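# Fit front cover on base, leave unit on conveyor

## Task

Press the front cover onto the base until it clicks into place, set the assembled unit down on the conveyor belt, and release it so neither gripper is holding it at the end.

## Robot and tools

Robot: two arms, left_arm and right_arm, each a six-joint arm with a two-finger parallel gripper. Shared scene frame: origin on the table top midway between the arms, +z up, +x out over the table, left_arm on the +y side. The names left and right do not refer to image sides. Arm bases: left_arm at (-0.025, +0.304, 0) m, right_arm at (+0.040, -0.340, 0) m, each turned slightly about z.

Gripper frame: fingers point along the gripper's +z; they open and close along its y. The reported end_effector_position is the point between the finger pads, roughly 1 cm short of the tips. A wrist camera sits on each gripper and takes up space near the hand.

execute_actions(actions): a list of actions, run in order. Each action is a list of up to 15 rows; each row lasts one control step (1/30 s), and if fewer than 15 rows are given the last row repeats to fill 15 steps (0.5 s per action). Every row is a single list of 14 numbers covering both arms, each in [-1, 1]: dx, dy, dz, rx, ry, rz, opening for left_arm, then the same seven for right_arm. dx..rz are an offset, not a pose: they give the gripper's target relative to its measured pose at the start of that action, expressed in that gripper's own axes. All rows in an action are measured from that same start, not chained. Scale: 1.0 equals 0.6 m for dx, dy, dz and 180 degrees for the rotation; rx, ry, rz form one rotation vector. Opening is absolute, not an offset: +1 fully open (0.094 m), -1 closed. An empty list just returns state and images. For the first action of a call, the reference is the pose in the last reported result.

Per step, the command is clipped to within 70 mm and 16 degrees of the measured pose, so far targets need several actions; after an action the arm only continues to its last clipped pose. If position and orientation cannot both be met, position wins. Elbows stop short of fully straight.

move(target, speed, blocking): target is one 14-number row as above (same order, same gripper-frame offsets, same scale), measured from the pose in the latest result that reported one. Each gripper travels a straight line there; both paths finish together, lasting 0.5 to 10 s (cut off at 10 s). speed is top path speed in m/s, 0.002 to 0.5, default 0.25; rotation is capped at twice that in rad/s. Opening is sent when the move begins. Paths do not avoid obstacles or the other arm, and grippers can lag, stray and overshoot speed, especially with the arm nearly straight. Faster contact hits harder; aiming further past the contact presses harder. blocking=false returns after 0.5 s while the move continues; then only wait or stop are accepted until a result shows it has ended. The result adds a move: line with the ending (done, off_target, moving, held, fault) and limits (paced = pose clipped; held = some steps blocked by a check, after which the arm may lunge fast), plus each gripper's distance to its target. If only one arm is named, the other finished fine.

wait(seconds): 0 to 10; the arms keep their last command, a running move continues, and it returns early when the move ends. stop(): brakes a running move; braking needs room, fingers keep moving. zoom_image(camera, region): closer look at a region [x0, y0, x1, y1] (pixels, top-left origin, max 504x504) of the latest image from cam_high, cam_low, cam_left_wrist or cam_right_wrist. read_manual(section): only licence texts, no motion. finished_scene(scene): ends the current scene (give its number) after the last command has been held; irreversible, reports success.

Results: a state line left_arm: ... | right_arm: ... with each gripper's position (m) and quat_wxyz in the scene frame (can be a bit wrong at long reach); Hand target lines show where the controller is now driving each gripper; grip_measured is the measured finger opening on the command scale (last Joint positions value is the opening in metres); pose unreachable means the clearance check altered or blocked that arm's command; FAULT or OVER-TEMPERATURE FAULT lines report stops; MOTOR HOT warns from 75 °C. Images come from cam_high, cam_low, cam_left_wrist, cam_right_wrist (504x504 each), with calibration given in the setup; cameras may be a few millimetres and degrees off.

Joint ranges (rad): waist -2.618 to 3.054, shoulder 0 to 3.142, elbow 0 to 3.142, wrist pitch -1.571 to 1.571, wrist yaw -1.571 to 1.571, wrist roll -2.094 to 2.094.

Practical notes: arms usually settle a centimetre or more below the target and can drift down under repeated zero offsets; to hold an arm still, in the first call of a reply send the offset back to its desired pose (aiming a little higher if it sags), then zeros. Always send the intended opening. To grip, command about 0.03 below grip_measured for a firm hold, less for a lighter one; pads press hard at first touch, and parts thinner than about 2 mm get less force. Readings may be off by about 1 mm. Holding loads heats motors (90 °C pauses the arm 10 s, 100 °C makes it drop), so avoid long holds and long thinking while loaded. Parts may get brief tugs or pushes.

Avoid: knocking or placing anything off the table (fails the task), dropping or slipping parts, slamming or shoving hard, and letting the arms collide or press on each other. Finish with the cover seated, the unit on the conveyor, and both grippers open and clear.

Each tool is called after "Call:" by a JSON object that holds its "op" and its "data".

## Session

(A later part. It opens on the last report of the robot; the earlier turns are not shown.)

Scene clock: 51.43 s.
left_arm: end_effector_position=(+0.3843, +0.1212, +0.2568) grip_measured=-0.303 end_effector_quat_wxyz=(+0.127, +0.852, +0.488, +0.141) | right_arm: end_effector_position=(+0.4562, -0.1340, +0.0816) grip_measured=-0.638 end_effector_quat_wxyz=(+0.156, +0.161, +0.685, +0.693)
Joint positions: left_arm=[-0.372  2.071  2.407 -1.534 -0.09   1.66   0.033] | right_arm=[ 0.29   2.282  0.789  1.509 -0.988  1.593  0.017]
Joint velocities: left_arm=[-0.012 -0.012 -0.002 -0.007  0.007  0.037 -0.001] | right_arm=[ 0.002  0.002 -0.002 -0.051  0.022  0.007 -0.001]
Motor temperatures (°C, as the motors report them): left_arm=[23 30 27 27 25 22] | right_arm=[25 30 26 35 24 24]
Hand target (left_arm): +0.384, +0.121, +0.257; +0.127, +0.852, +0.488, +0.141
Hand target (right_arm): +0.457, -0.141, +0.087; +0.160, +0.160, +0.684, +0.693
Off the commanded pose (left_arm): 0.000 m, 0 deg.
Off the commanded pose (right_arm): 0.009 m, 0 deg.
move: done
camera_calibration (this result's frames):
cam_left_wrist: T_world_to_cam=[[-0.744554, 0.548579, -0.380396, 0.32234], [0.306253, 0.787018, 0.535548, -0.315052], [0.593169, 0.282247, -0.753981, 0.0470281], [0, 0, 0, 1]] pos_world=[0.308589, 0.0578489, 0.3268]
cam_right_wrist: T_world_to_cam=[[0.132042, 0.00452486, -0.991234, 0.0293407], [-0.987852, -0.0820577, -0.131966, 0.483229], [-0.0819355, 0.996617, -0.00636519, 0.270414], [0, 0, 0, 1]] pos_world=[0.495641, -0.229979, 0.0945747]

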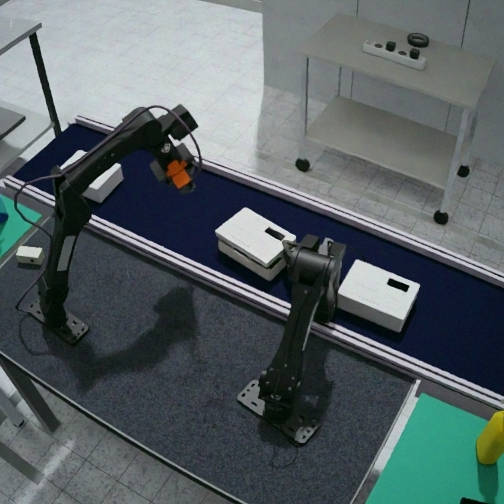

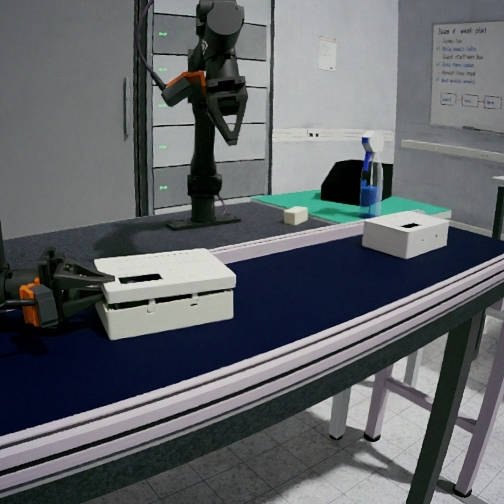

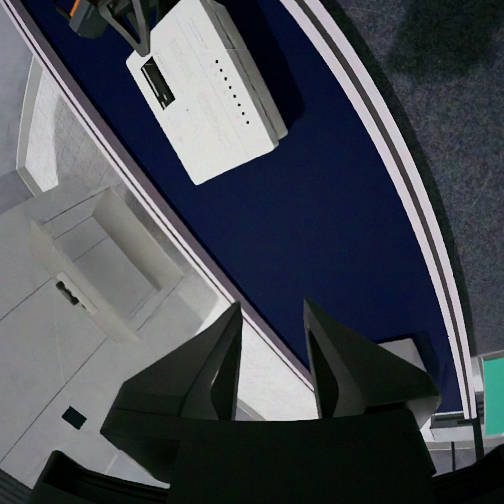

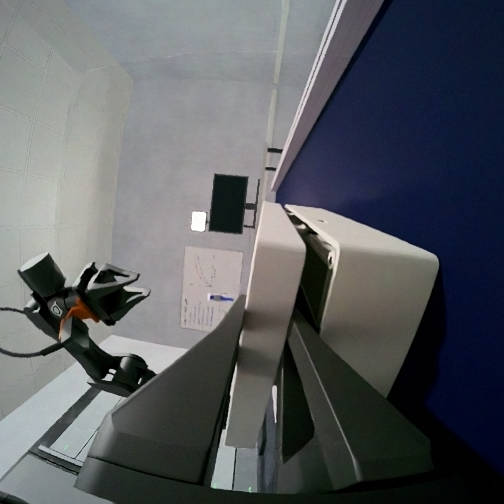

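Call:
{"op": "move", "data": {"target": [0,0,0,0,0,0,-0.3, 0,0.037,0,0,0,0,-0.9], "speed": 0.03}}

Scene clock: 52.60 s.
left_arm: end_effector_position=(+0.3843, +0.1212, +0.2568) grip_measured=-0.303 end_effector_quat_wxyz=(+0.127, +0.852, +0.488, +0.141) | right_arm: end_effector_position=(+0.4582, -0.1337, +0.0949) grip_measured=-0.638 end_effector_quat_wxyz=(+0.150, +0.166, +0.688, +0.691)
Joint positions: left_arm=[-0.372  2.071  2.407 -1.534 -0.09   1.66   0.033] | right_arm=[ 0.29   2.218  0.789  1.427 -0.988  1.593  0.017]
Joint velocities: left_arm=[-0.002  0.002  0.002  0.051 -0.051  0.007 -0.   ] | right_arm=[-0.022 -0.002 -0.007 -0.11  -0.037 -0.022 -0.001]
Motor temperatures (°C, as the motors report them): left_arm=[23 30 27 27 25 22] | right_arm=[25 30 26 35 24 24]
Hand target (left_arm): +0.384, +0.121, +0.257; +0.127, +0.852, +0.488, +0.141
Hand target (right_arm): +0.457, -0.134, +0.104; +0.156, +0.161, +0.685, +0.693
Off the commanded pose (left_arm): 0.000 m, 0 deg.
Off the commanded pose (right_arm): 0.009 m, 1 deg.
move: done
camera_calibration (this result's frames):
cam_left_wrist: T_world_to_cam=[[-0.744554, 0.548579, -0.380396, 0.32234], [0.306253, 0.787018, 0.535548, -0.315052], [0.593169, 0.282247, -0.753981, 0.0470281], [0, 0, 0, 1]] pos_world=[0.308589, 0.0578489, 0.3268]
cam_right_wrist: T_world_to_cam=[[0.114403, 0.00223502, -0.993432, 0.0501922], [-0.990008, -0.0827249, -0.114195, 0.486163], [-0.0824367, 0.99657, -0.00725126, 0.270669], [0, 0, 0, 1]] pos_world=[0.497876, -0.229635, 0.107342]

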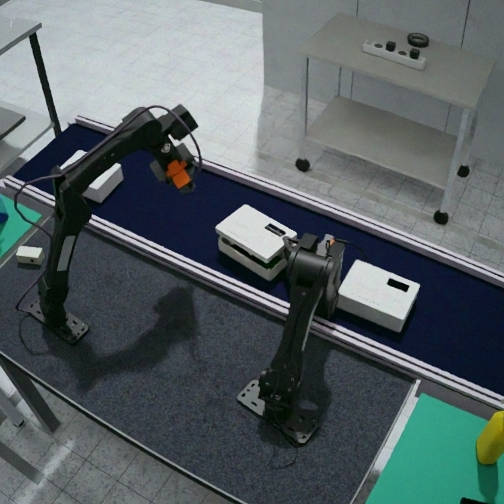

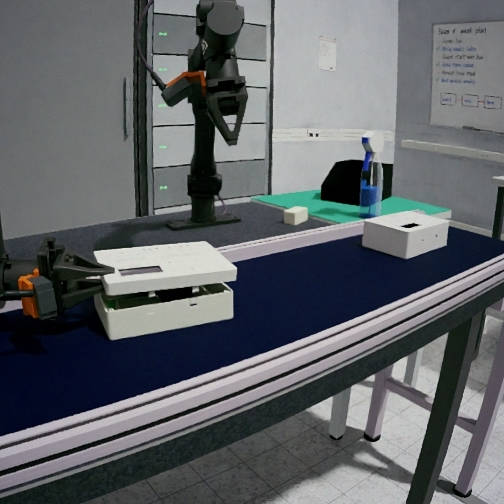

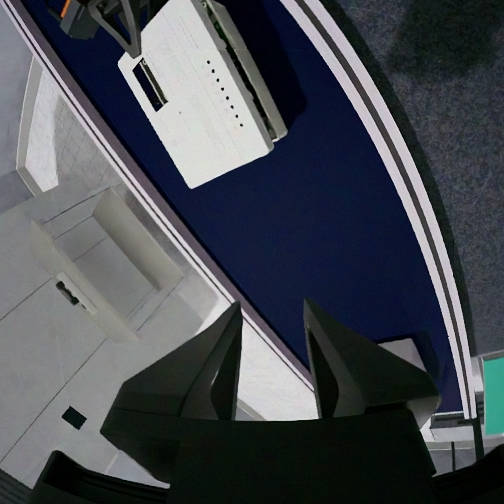

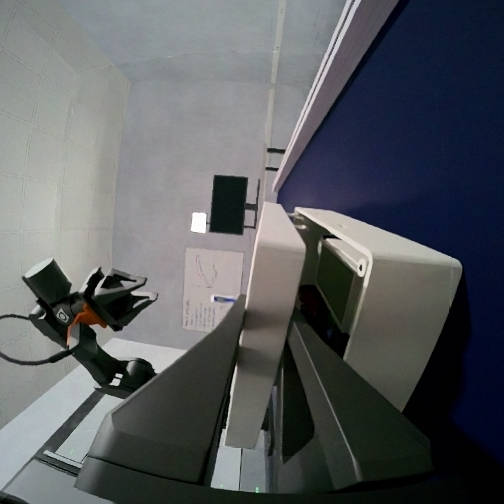

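Call:
{"op": "move", "data": {"target": [0,0,0,0,0,0,-0.3, -0.0065,0.013,-0.017,-0.006,0,-0.007,-0.9], "speed": 0.02}}

Scene clock: 53.73 s.
left_arm: end_effector_position=(+0.3843, +0.1212, +0.2568) grip_measured=-0.303 end_effector_quat_wxyz=(+0.127, +0.852, +0.488, +0.141) | right_arm: end_effector_position=(+0.4587, -0.1386, +0.0944) grip_measured=-0.638 end_effector_quat_wxyz=(+0.148, +0.167, +0.688, +0.690)
Joint positions: left_arm=[-0.372  2.071  2.407 -1.534 -0.09   1.66   0.033] | right_arm=[ 0.276  2.218  0.789  1.424 -1.004  1.594  0.017]
Joint velocities: left_arm=[-0.012 -0.002  0.002  0.007  0.007 -0.007  0.   ] | right_arm=[-0.002 -0.002  0.012  0.007 -0.066  0.081  0.   ]
Motor temperatures (°C, as the motors report them): left_arm=[23 30 27 27 25 22] | right_arm=[25 30 26 35 24 24]
Hand target (left_arm): +0.384, +0.121, +0.257; +0.127, +0.852, +0.488, +0.141
Hand target (right_arm): +0.458, -0.145, +0.102; +0.159, +0.157, +0.683, +0.695
Off the commanded pose (left_arm): 0.000 m, 0 deg.
Off the commanded pose (right_arm): 0.010 m, 2 deg.
move: done
camera_calibration (this result's frames):
cam_left_wrist: T_world_to_cam=[[-0.744554, 0.548579, -0.380396, 0.32234], [0.306253, 0.787018, 0.535548, -0.315052], [0.593169, 0.282247, -0.753981, 0.0470281], [0, 0, 0, 1]] pos_world=[0.308589, 0.0578489, 0.3268]
cam_right_wrist: T_world_to_cam=[[0.110702, 0.00237335, -0.993851, 0.0514078], [-0.990331, -0.0838554, -0.11051, 0.485794], [-0.0836021, 0.996475, -0.00693254, 0.27616], [0, 0, 0, 1]] pos_world=[0.498494, -0.234572, 0.106691]

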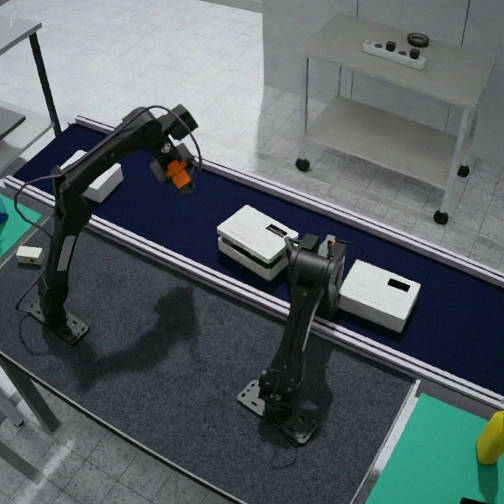

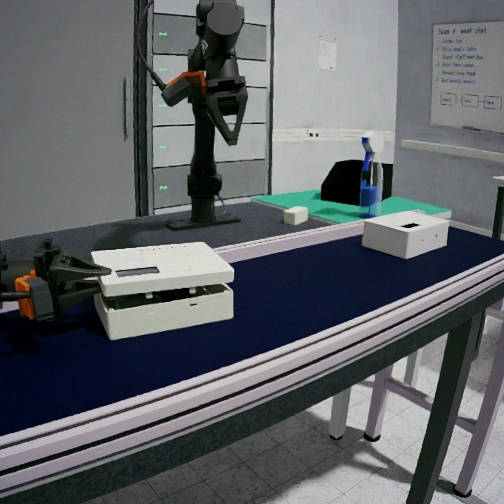

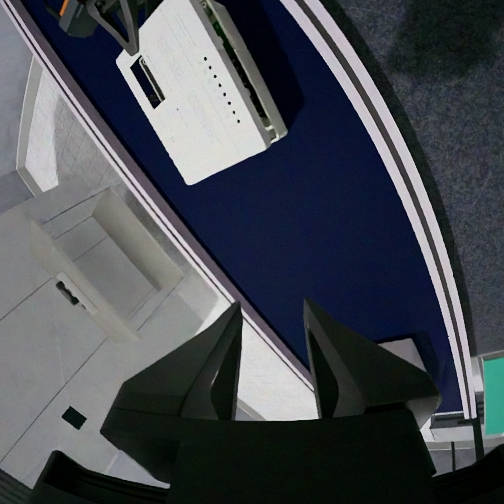

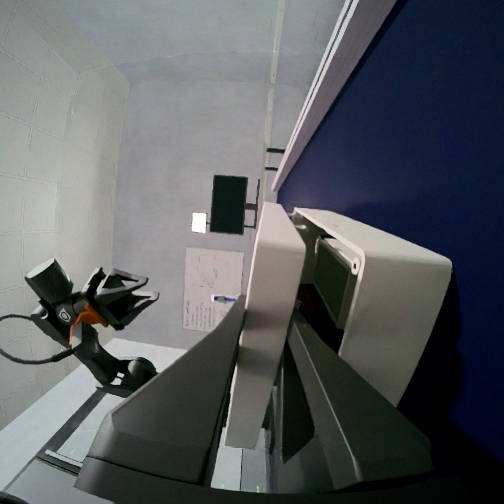

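Call:
{"op": "move", "data": {"target": [0,0,0,0,0,0,-0.3, 0.003,-0.02,-0.001,-0.008,0,-0.01,-0.9], "speed": 0.02}}

Call:
{"op": "zoom_image", "data": {"camera": "cam_low", "region": [60, 210, 260, 350]}}

Call:
{"op": "zoom_image", "data": {"camera": "cam_right_wrist", "region": [240, 170, 400, 290]}}

Call:
{"op": "zoom_image", "data": {"camera": "cam_left_wrist", "region": [110, 0, 310, 200]}}

Scene clock: 55.27 s.
left_arm: end_effector_position=(+0.3843, +0.1212, +0.2568) grip_measured=-0.303 end_effector_quat_wxyz=(+0.127, +0.852, +0.488, +0.141) | right_arm: end_effector_position=(+0.4566, -0.1388, +0.1031) grip_measured=-0.638 end_effector_quat_wxyz=(+0.183, +0.131, +0.675, +0.703)
Joint positions: left_arm=[-0.372  2.071  2.407 -1.534 -0.09   1.66   0.033] | right_arm=[ 0.276  2.254  0.789  1.569 -1.005  1.597  0.017]
Joint velocities: left_arm=[-0.007  0.012 -0.017 -0.007 -0.051  0.051 -0.   ] | right_arm=[-0.012 -0.012  0.007  0.066 -0.022 -0.051 -0.001]
Motor temperatures (°C, as the motors report them): left_arm=[23 30 27 27 25 22] | right_arm=[25 30 26 35 24 24]
Hand target (left_arm): +0.384, +0.121, +0.257; +0.127, +0.852, +0.488, +0.141
Hand target (right_arm): +0.455, -0.138, +0.083; +0.161, +0.155, +0.682, +0.697
Off the commanded pose (left_arm): 0.000 m, 0 deg.
Off the commanded pose (right_arm): 0.021 m, 4 deg.
move: off_target (right_arm)
camera_calibration (this result's frames):
cam_left_wrist: T_world_to_cam=[[-0.744554, 0.548579, -0.380396, 0.32234], [0.306253, 0.787018, 0.535548, -0.315052], [0.593169, 0.282247, -0.753981, 0.0470281], [0, 0, 0, 1]] pos_world=[0.308589, 0.0578489, 0.3268]
cam_right_wrist: T_world_to_cam=[[0.214102, 0.016263, -0.976676, 0.0132166], [-0.973162, -0.0827987, -0.21471, 0.48775], [-0.0843594, 0.996434, -0.00190078, 0.276001], [0, 0, 0, 1]] pos_world=[0.495113, -0.234846, 0.118158]

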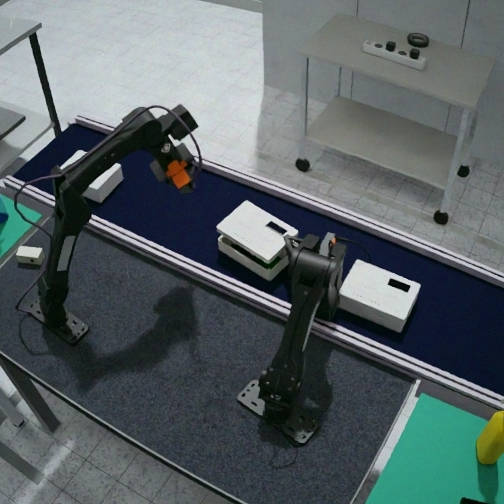

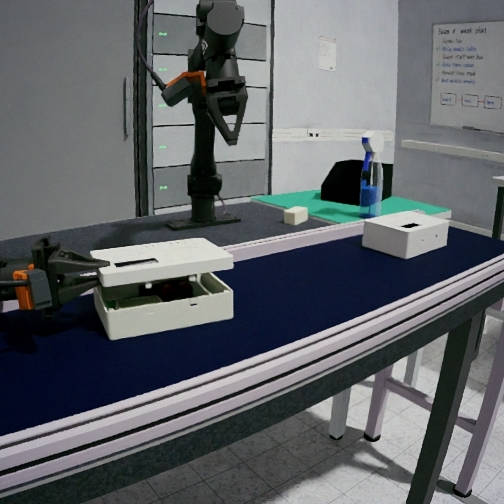

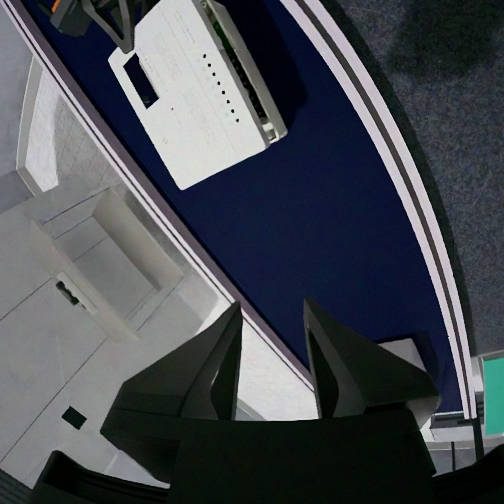

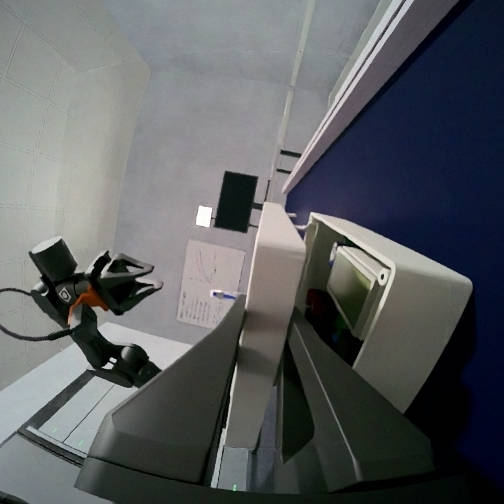

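Region (60, 210, 260, 350) of cam_low's 504x504 image, scaled by 2.520, with more detail than that image has; it fills the top 353 rows of this view, and the rest is white.

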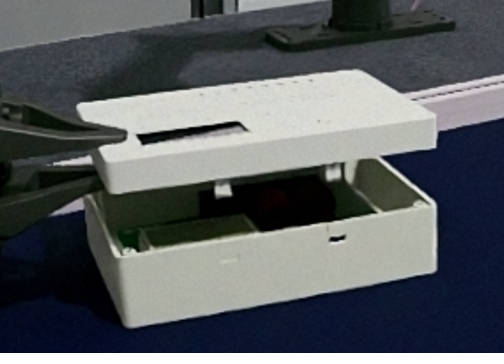

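Region (240, 170, 400, 290) of cam_right_wrist's 504x504 image, scaled by 3.150, with more detail than that image has; it fills the top 378 rows of this view, and the rest is white.

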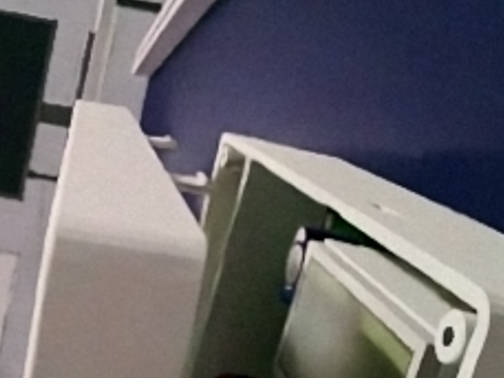

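Region (110, 0, 310, 200) of cam_left_wrist's 504x504 image, scaled by 2.520, with more detail than that image has.

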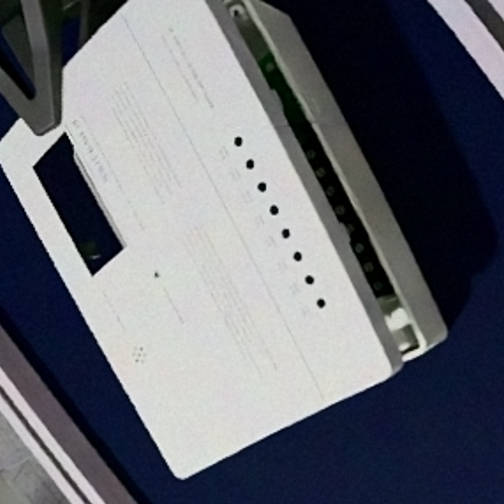

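Call:
{"op": "zoom_image", "data": {"camera": "cam_high", "region": [200, 190, 440, 350]}}

Call:
{"op": "wait", "data": {"seconds": 0.5}}

Region (200, 190, 440, 350) of cam_high's 504x504 image, scaled by 2.100, with more detail than that image has.

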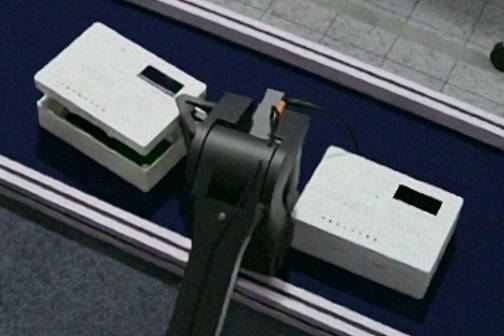

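Scene clock: 55.90 s.
left_arm: end_effector_position=(+0.3843, +0.1212, +0.2568) grip_measured=-0.303 end_effector_quat_wxyz=(+0.127, +0.852, +0.488, +0.141) | right_arm: end_effector_position=(+0.4566, -0.1388, +0.1032) grip_measured=-0.638 end_effector_quat_wxyz=(+0.183, +0.131, +0.674, +0.703)
Joint positions: left_arm=[-0.372  2.071  2.407 -1.534 -0.09   1.66   0.033] | right_arm=[ 0.276  2.255  0.789  1.571 -1.005  1.597  0.017]
Joint velocities: left_arm=[-0.002  0.017 -0.022  0.037 -0.022 -0.022  0.001] | right_arm=[-0.027  0.002  0.002  0.007  0.125  0.037  0.   ]
Motor temperatures (°C, as the motors report them): left_arm=[23 30 27 27 25 22] | right_arm=[25 30 26 35 24 24]
Hand target (left_arm): +0.384, +0.121, +0.257; +0.127, +0.852, +0.488, +0.141
Hand target (right_arm): +0.455, -0.138, +0.083; +0.161, +0.155, +0.682, +0.697
Off the commanded pose (left_arm): 0.000 m, 0 deg.
Off the commanded pose (right_arm): 0.021 m, 4 deg.
wait: 0.50 s; at rest by 0.03 s
camera_calibration (this result's frames):
cam_left_wrist: T_world_to_cam=[[-0.744554, 0.548579, -0.380396, 0.32234], [0.306253, 0.787018, 0.535548, -0.315052], [0.593169, 0.282247, -0.753981, 0.0470281], [0, 0, 0, 1]] pos_world=[0.308589, 0.0578489, 0.3268]
cam_right_wrist: T_world_to_cam=[[0.215246, 0.0166017, -0.976419, 0.0128749], [-0.972908, -0.0827457, -0.215879, 0.487757], [-0.0843784, 0.996432, -0.00165879, 0.275986], [0, 0, 0, 1]] pos_world=[0.495059, -0.234855, 0.118326]

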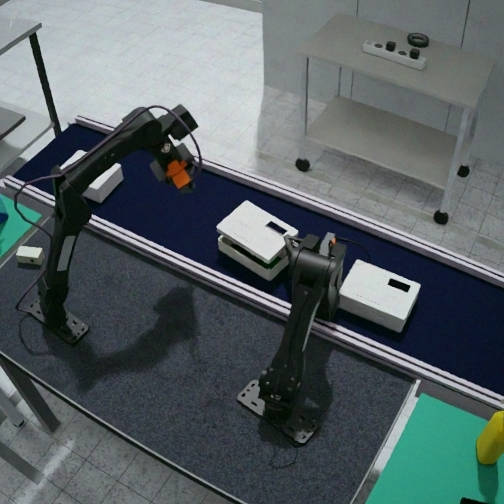

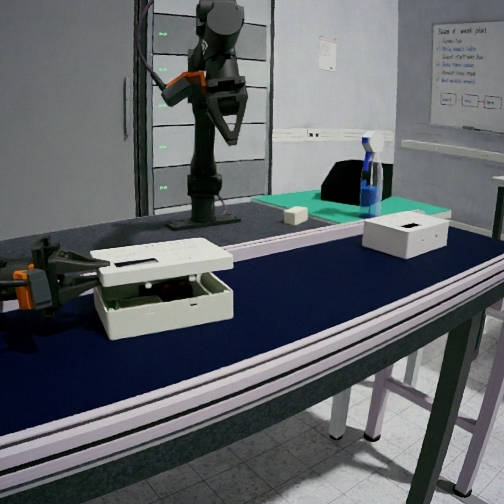

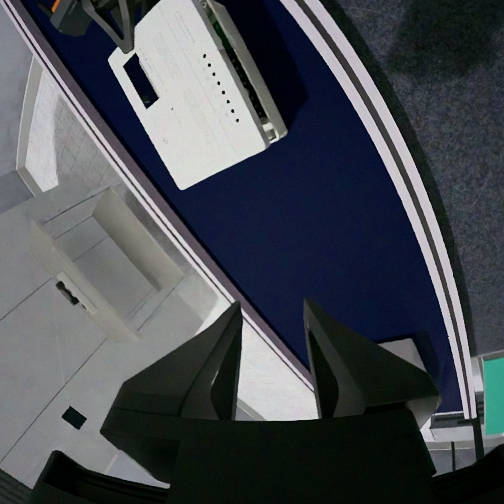

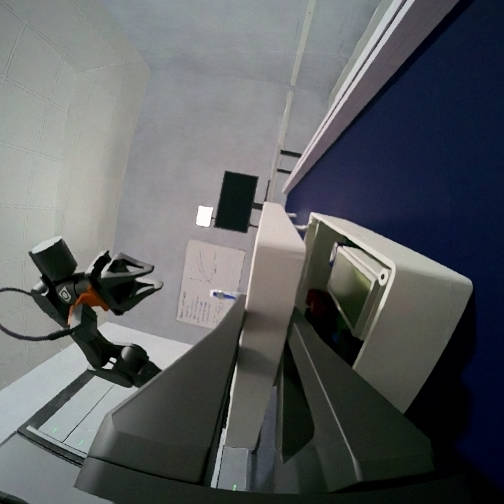

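Call:
{"op": "move", "data": {"target": [0,0,0,0,0,0,-0.3, 0,0.002,0,0.014,0,0.016,-0.9], "speed": 0.03}}

Call:
{"op": "move", "data": {"target": [0,0,0,0,0,0,-0.3, -0.033,0.013,-0.068,-0.006,0,-0.007,-0.9], "speed": 0.03}}

Scene clock: 57.57 s.
left_arm: end_effector_position=(+0.3843, +0.1212, +0.2568) grip_measured=-0.303 end_effector_quat_wxyz=(+0.127, +0.852, +0.488, +0.141) | right_arm: end_effector_position=(+0.4584, -0.1386, +0.0953) grip_measured=-0.638 end_effector_quat_wxyz=(+0.152, +0.163, +0.687, +0.692)
Joint positions: left_arm=[-0.372  2.071  2.407 -1.534 -0.09   1.66   0.033] | right_arm=[ 0.276  2.221  0.789  1.436 -1.005  1.592  0.017]
Joint velocities: left_arm=[ 0.012  0.002  0.007 -0.037 -0.037 -0.037  0.001] | right_arm=[-0.007  0.007 -0.002 -0.066  0.095  0.066  0.   ]
Motor temperatures (°C, as the motors report them): left_arm=[23 30 27 27 25 22] | right_arm=[25 30 26 34 24 24]
Hand target (left_arm): +0.384, +0.121, +0.257; +0.127, +0.852, +0.488, +0.141
Hand target (right_arm): +0.457, -0.139, +0.104; +0.162, +0.152, +0.686, +0.692
Off the commanded pose (left_arm): 0.000 m, 0 deg.
Off the commanded pose (right_arm): 0.009 m, 2 deg.
move: done
camera_calibration (this result's frames):
cam_left_wrist: T_world_to_cam=[[-0.744554, 0.548579, -0.380396, 0.32234], [0.306253, 0.787018, 0.535548, -0.315052], [0.593169, 0.282247, -0.753981, 0.0470281], [0, 0, 0, 1]] pos_world=[0.308589, 0.0578489, 0.3268]
cam_right_wrist: T_world_to_cam=[[0.121813, 0.00278654, -0.992549, 0.0471758], [-0.988936, -0.0849555, -0.121608, 0.485924], [-0.0846614, 0.996381, -0.00759297, 0.2766], [0, 0, 0, 1]] pos_world=[0.498219, -0.234449, 0.108017]

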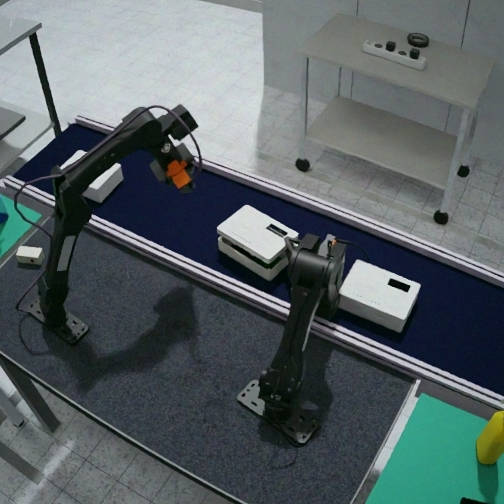

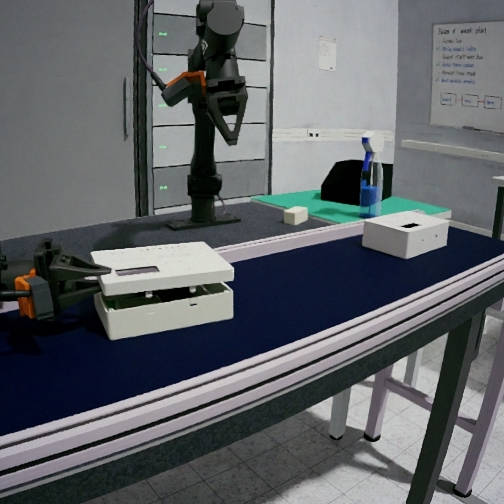

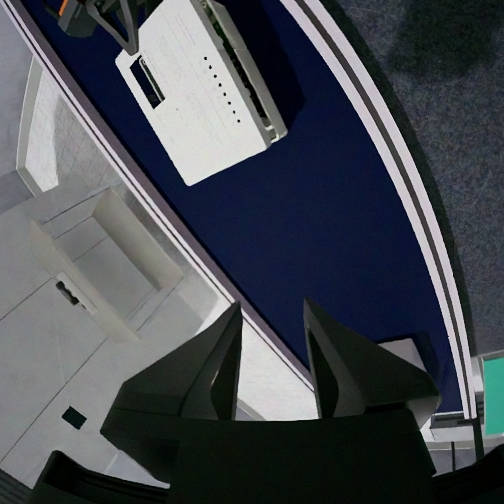

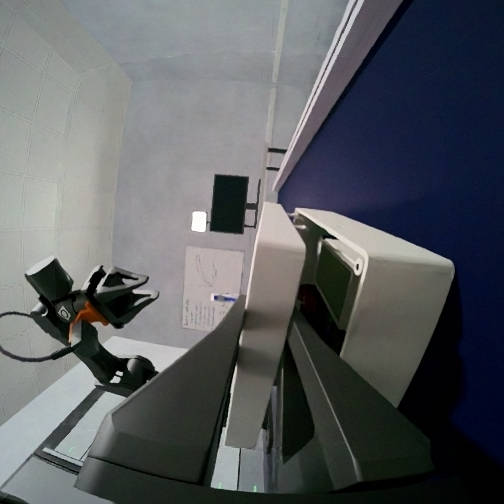

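Scene clock: 59.37 s.
left_arm: end_effector_position=(+0.3843, +0.1212, +0.2568) grip_measured=-0.303 end_effector_quat_wxyz=(+0.127, +0.852, +0.488, +0.141) | right_arm: end_effector_position=(+0.4611, -0.1792, +0.0965) grip_measured=-0.638 end_effector_quat_wxyz=(+0.153, +0.163, +0.686, +0.693)
Joint positions: left_arm=[-0.372  2.071  2.407 -1.534 -0.09   1.66   0.033] | right_arm=[ 0.157  2.221  0.789  1.445 -1.122  1.6    0.017]
Joint velocities: left_arm=[-0.012  0.007 -0.002  0.007  0.037 -0.007 -0.   ] | right_arm=[ 0.002  0.002 -0.007  0.022 -0.022 -0.007 -0.001]
Motor temperatures (°C, as the motors report them): left_arm=[23 30 27 27 25 22] | right_arm=[25 30 26 35 24 24]
Hand target (left_arm): +0.384, +0.121, +0.257; +0.127, +0.852, +0.488, +0.141
Hand target (right_arm): +0.459, -0.184, +0.102; +0.161, +0.154, +0.683, +0.695
Off the commanded pose (left_arm): 0.000 m, 0 deg.
Off the commanded pose (right_arm): 0.008 m, 2 deg.
move: done
camera_calibration (this result's frames):
cam_left_wrist: T_world_to_cam=[[-0.744554, 0.548579, -0.380396, 0.32234], [0.306253, 0.787018, 0.535548, -0.315052], [0.593169, 0.282247, -0.753981, 0.0470281], [0, 0, 0, 1]] pos_world=[0.308589, 0.0578489, 0.3268]
cam_right_wrist: T_world_to_cam=[[0.123775, 0.00552714, -0.992295, 0.0477839], [-0.98882, -0.0831146, -0.123804, 0.485773], [-0.0831585, 0.996525, -0.00482216, 0.316404], [0, 0, 0, 1]] pos_world=[0.500739, -0.275194, 0.109082]

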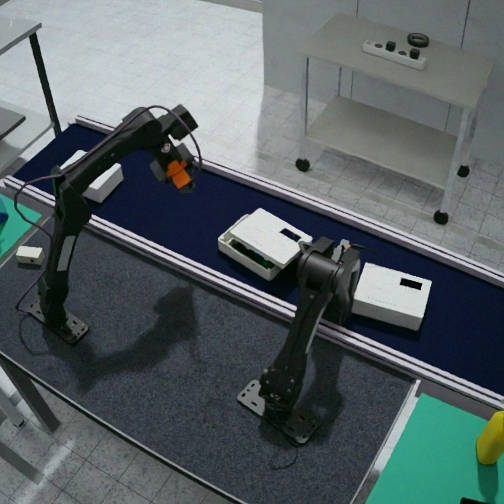

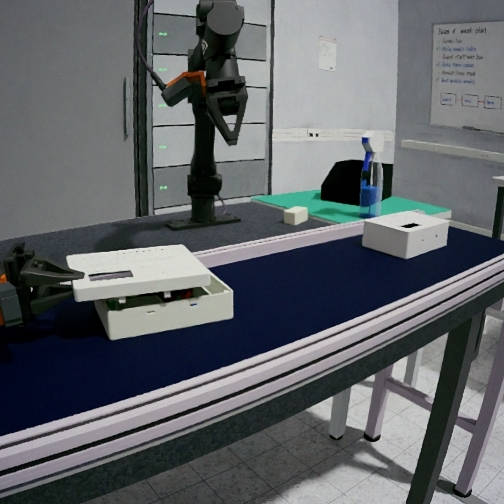

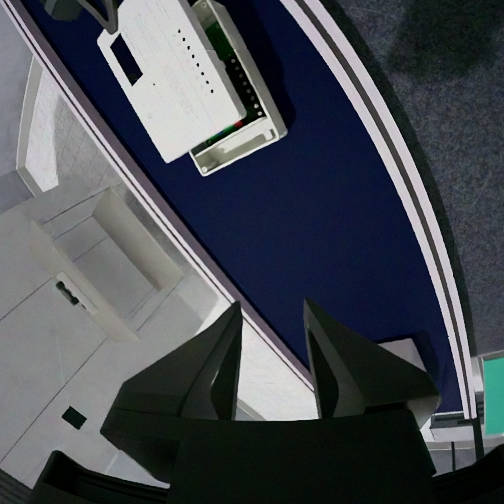

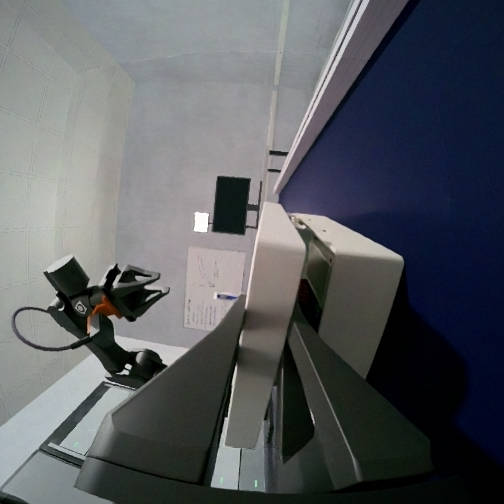

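Call:
{"op": "move", "data": {"target": [0,0,0,0,0,0,-0.3, 0.0365,0.012,0.064,-0.006,0,-0.007,-0.9], "speed": 0.04}}

Scene clock: 60.90 s.
left_arm: end_effector_position=(+0.3843, +0.1212, +0.2568) grip_measured=-0.303 end_effector_quat_wxyz=(+0.127, +0.852, +0.488, +0.141) | right_arm: end_effector_position=(+0.4579, -0.1379, +0.0968) grip_measured=-0.638 end_effector_quat_wxyz=(+0.150, +0.162, +0.685, +0.694)
Joint positions: left_arm=[-0.372  2.071  2.407 -1.534 -0.09   1.66   0.033] | right_arm=[ 0.277  2.221  0.789  1.445 -1.007  1.602  0.017]
Joint velocities: left_arm=[ 0.007  0.002 -0.002 -0.022  0.051 -0.037  0.   ] | right_arm=[-0.002 -0.002 -0.012  0.037 -0.037 -0.007 -0.001]
Motor temperatures (°C, as the motors report them): left_arm=[23 30 27 27 25 22] | right_arm=[25 30 26 35 24 24]
Hand target (left_arm): +0.384, +0.121, +0.257; +0.127, +0.852, +0.488, +0.141
Hand target (right_arm): +0.458, -0.135, +0.105; +0.161, +0.154, +0.680, +0.698
Off the commanded pose (left_arm): 0.000 m, 0 deg.
Off the commanded pose (right_arm): 0.008 m, 2 deg.
move: done
camera_calibration (this result's frames):
cam_left_wrist: T_world_to_cam=[[-0.744554, 0.548579, -0.380396, 0.32234], [0.306253, 0.787018, 0.535548, -0.315052], [0.593169, 0.282247, -0.753981, 0.0470281], [0, 0, 0, 1]] pos_world=[0.308589, 0.0578489, 0.3268]
cam_right_wrist: T_world_to_cam=[[0.121981, 0.00867625, -0.992495, 0.0495376], [-0.988646, -0.0873466, -0.122271, 0.485227], [-0.0877518, 0.99614, -0.00207685, 0.276792], [0, 0, 0, 1]] pos_world=[0.497964, -0.23377, 0.10907]

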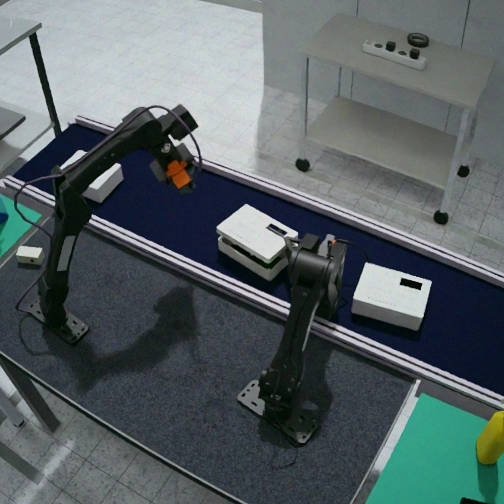

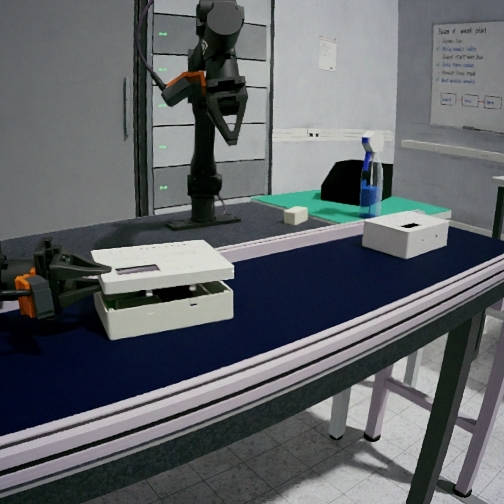

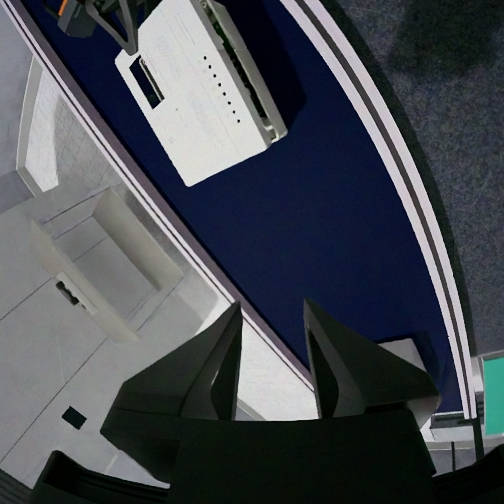

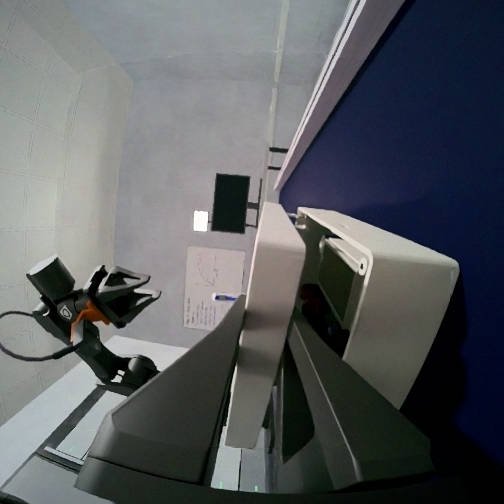

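Call:
{"op": "move", "data": {"target": [0,0,0,0,0,0,-0.3, -0.003,-0.008,0.001,-0.008,0,-0.015,-0.9], "speed": 0.02}}

Call:
{"op": "zoom_image", "data": {"camera": "cam_low", "region": [60, 210, 260, 350]}}

Call:
{"op": "zoom_image", "data": {"camera": "cam_right_wrist", "region": [240, 170, 400, 290]}}

Call:
{"op": "zoom_image", "data": {"camera": "cam_left_wrist", "region": [110, 0, 310, 200]}}

Scene clock: 62.70 s.
left_arm: end_effector_position=(+0.3843, +0.1212, +0.2568) grip_measured=-0.303 end_effector_quat_wxyz=(+0.127, +0.852, +0.488, +0.141) | right_arm: end_effector_position=(+0.4570, -0.1383, +0.0859) grip_measured=-0.638 end_effector_quat_wxyz=(+0.152, +0.163, +0.685, +0.694)
Joint positions: left_arm=[-0.372  2.071  2.407 -1.534 -0.09   1.66   0.033] | right_arm=[ 0.277  2.266  0.789  1.493 -1.004  1.602  0.017]
Joint velocities: left_arm=[ 0.007  0.007  0.022 -0.095  0.007 -0.066 -0.   ] | right_arm=[ 0.002 -0.007 -0.007 -0.037  0.051 -0.007  0.   ]
Motor temperatures (°C, as the motors report them): left_arm=[23 31 27 27 25 22] | right_arm=[25 30 26 35 24 24]
Hand target (left_arm): +0.384, +0.121, +0.257; +0.127, +0.852, +0.488, +0.141
Hand target (right_arm): +0.459, -0.138, +0.092; +0.169, +0.145, +0.681, +0.698
Off the commanded pose (left_arm): 0.000 m, 0 deg.
Off the commanded pose (right_arm): 0.007 m, 3 deg.
move: off_target (right_arm)
camera_calibration (this result's frames):
cam_left_wrist: T_world_to_cam=[[-0.744554, 0.548579, -0.380396, 0.32234], [0.306253, 0.787018, 0.535548, -0.315052], [0.593169, 0.282247, -0.753981, 0.0470281], [0, 0, 0, 1]] pos_world=[0.308589, 0.0578489, 0.3268]
cam_right_wrist: T_world_to_cam=[[0.124257, 0.00861333, -0.992213, 0.0376718], [-0.988628, -0.0842909, -0.12454, 0.483623], [-0.0847072, 0.996404, -0.00195837, 0.275721], [0, 0, 0, 1]] pos_world=[0.496798, -0.234289, 0.0981488]

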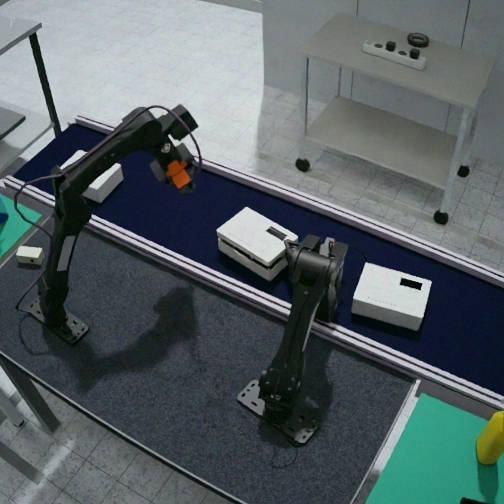

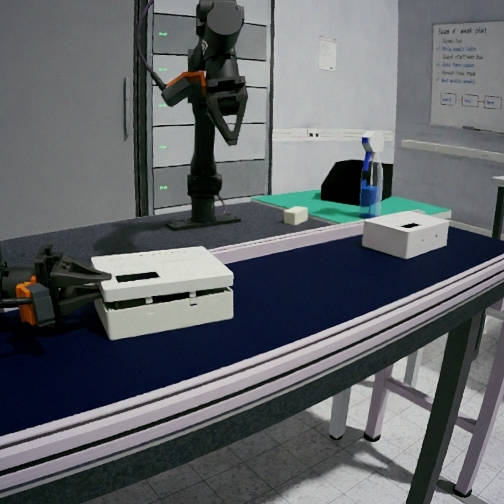

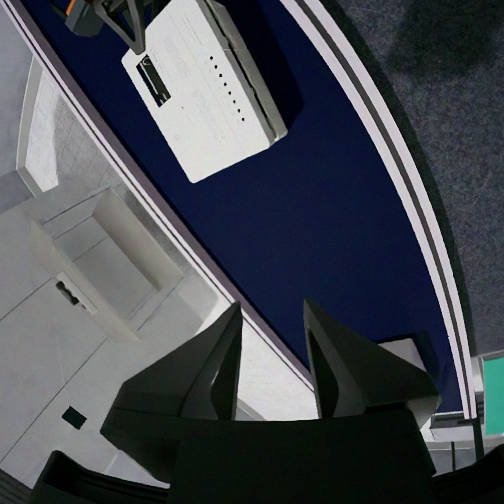

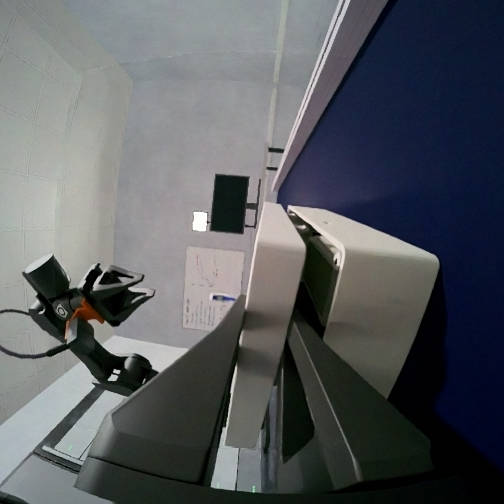

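Region (60, 210, 260, 350) of cam_low's 504x504 image, scaled by 2.520, with more detail than that image has; it fills the top 353 rows of this view, and the rest is white.

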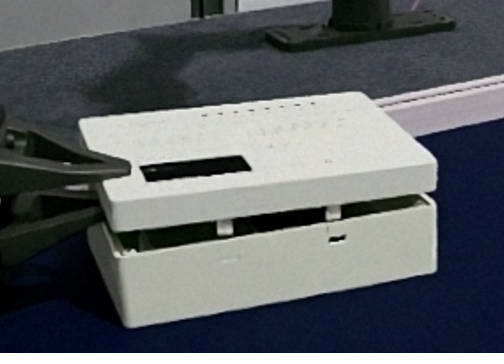

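Region (240, 170, 400, 290) of cam_right_wrist's 504x504 image, scaled by 3.150, with more detail than that image has; it fills the top 378 rows of this view, and the rest is white.

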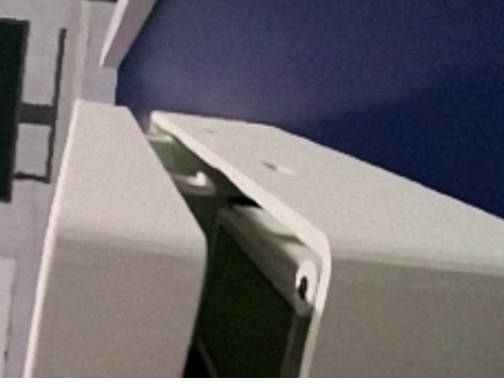

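Region (110, 0, 310, 200) of cam_left_wrist's 504x504 image, scaled by 2.520, with more detail than that image has.

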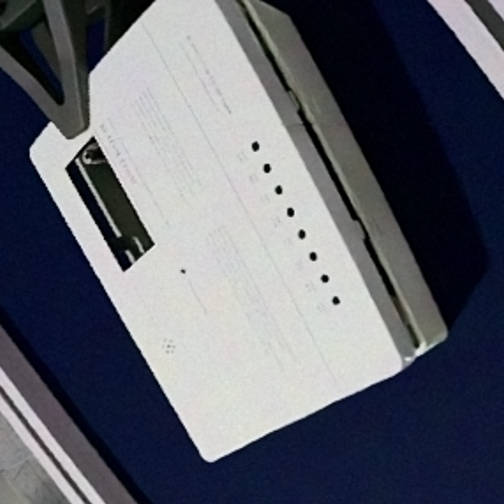

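Call:
{"op": "move", "data": {"target": [0,0,0,0,0,0,-0.3, -0.003,-0.002,0.001,-0.006,0,-0.015,-0.9], "speed": 0.02}}

Call:
{"op": "zoom_image", "data": {"camera": "cam_low", "region": [60, 210, 260, 350]}}

Call:
{"op": "zoom_image", "data": {"camera": "cam_right_wrist", "region": [240, 170, 400, 290]}}

Call:
{"op": "zoom_image", "data": {"camera": "cam_left_wrist", "region": [110, 0, 310, 200]}}

Scene clock: 64.43 s.
left_arm: end_effector_position=(+0.3843, +0.1212, +0.2568) grip_measured=-0.303 end_effector_quat_wxyz=(+0.127, +0.852, +0.488, +0.141) | right_arm: end_effector_position=(+0.4562, -0.1384, +0.0800) grip_measured=-0.638 end_effector_quat_wxyz=(+0.152, +0.163, +0.686, +0.693)
Joint positions: left_arm=[-0.372  2.071  2.407 -1.534 -0.09   1.66   0.033] | right_arm=[ 0.277  2.287  0.789  1.51  -1.004  1.599  0.017]
Joint velocities: left_arm=[-0.002  0.012 -0.002 -0.022  0.051  0.037 -0.001] | right_arm=[-0.017  0.007  0.007  0.022 -0.007 -0.007  0.001]
Motor temperatures (°C, as the motors report them): left_arm=[23 31 27 27 25 22] | right_arm=[25 30 26 35 24 24]
Hand target (left_arm): +0.384, +0.121, +0.257; +0.127, +0.852, +0.488, +0.141
Hand target (right_arm): +0.459, -0.139, +0.085; +0.170, +0.145, +0.682, +0.696
Off the commanded pose (left_arm): 0.000 m, 0 deg.
Off the commanded pose (right_arm): 0.005 m, 3 deg.
move: off_target (right_arm)
camera_calibration (this result's frames):
cam_left_wrist: T_world_to_cam=[[-0.744554, 0.548579, -0.380396, 0.32234], [0.306253, 0.787018, 0.535548, -0.315052], [0.593169, 0.282247, -0.753981, 0.0470281], [0, 0, 0, 1]] pos_world=[0.308589, 0.0578489, 0.3268]
cam_right_wrist: T_world_to_cam=[[0.123603, 0.00689606, -0.992308, 0.0320388], [-0.988712, -0.0844816, -0.123742, 0.482058], [-0.0846851, 0.996401, -0.00362393, 0.275859], [0, 0, 0, 1]] pos_world=[0.496017, -0.234362, 0.0924427]

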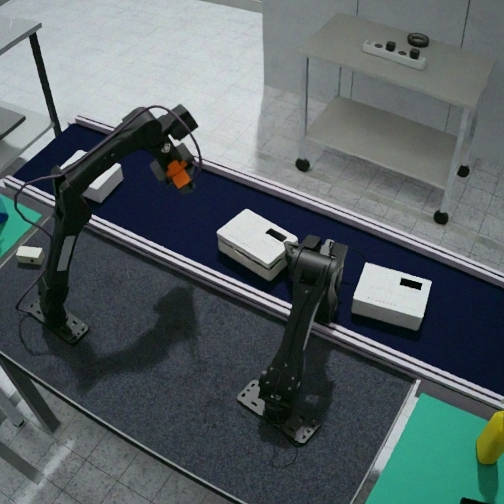

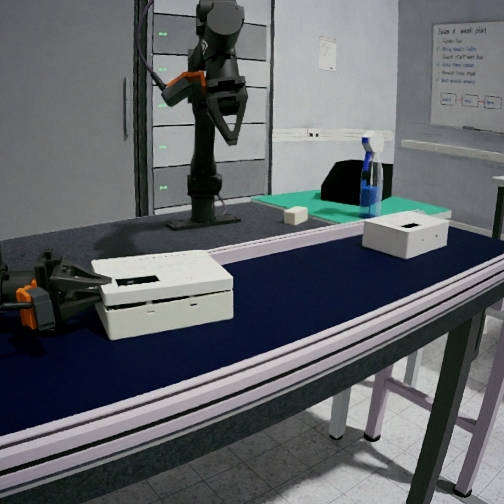

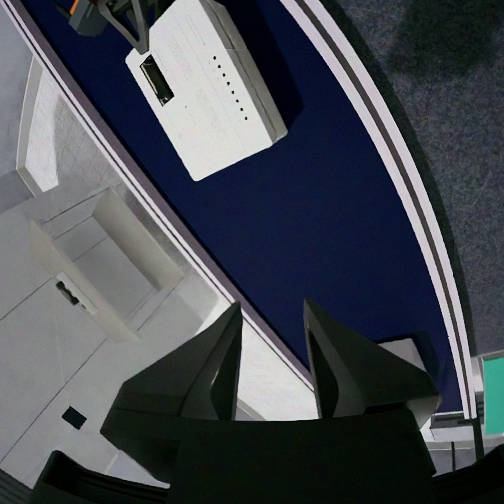

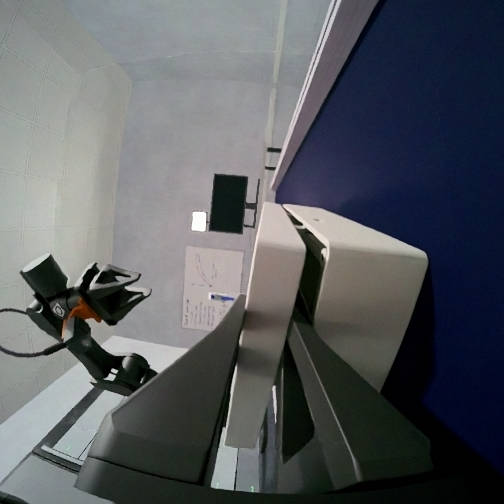

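Region (60, 210, 260, 350) of cam_low's 504x504 image, scaled by 2.520, with more detail than that image has; it fills the top 353 rows of this view, and the rest is white.

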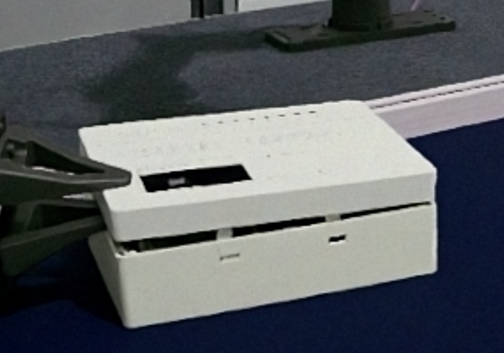

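Region (240, 170, 400, 290) of cam_right_wrist's 504x504 image, scaled by 3.150, with more detail than that image has; it fills the top 378 rows of this view, and the rest is white.

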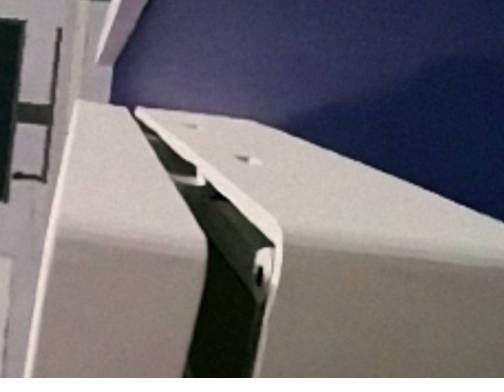

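Region (110, 0, 310, 200) of cam_left_wrist's 504x504 image, scaled by 2.520, with more detail than that image has.

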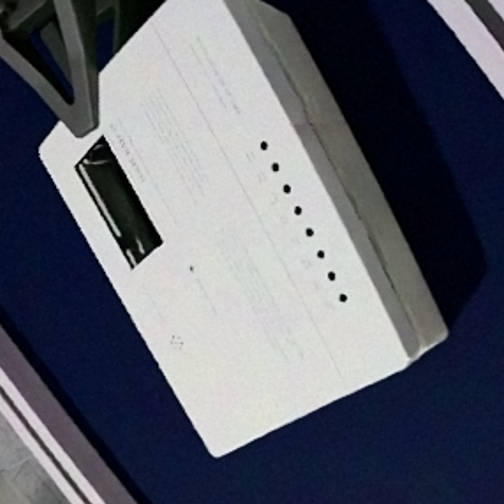

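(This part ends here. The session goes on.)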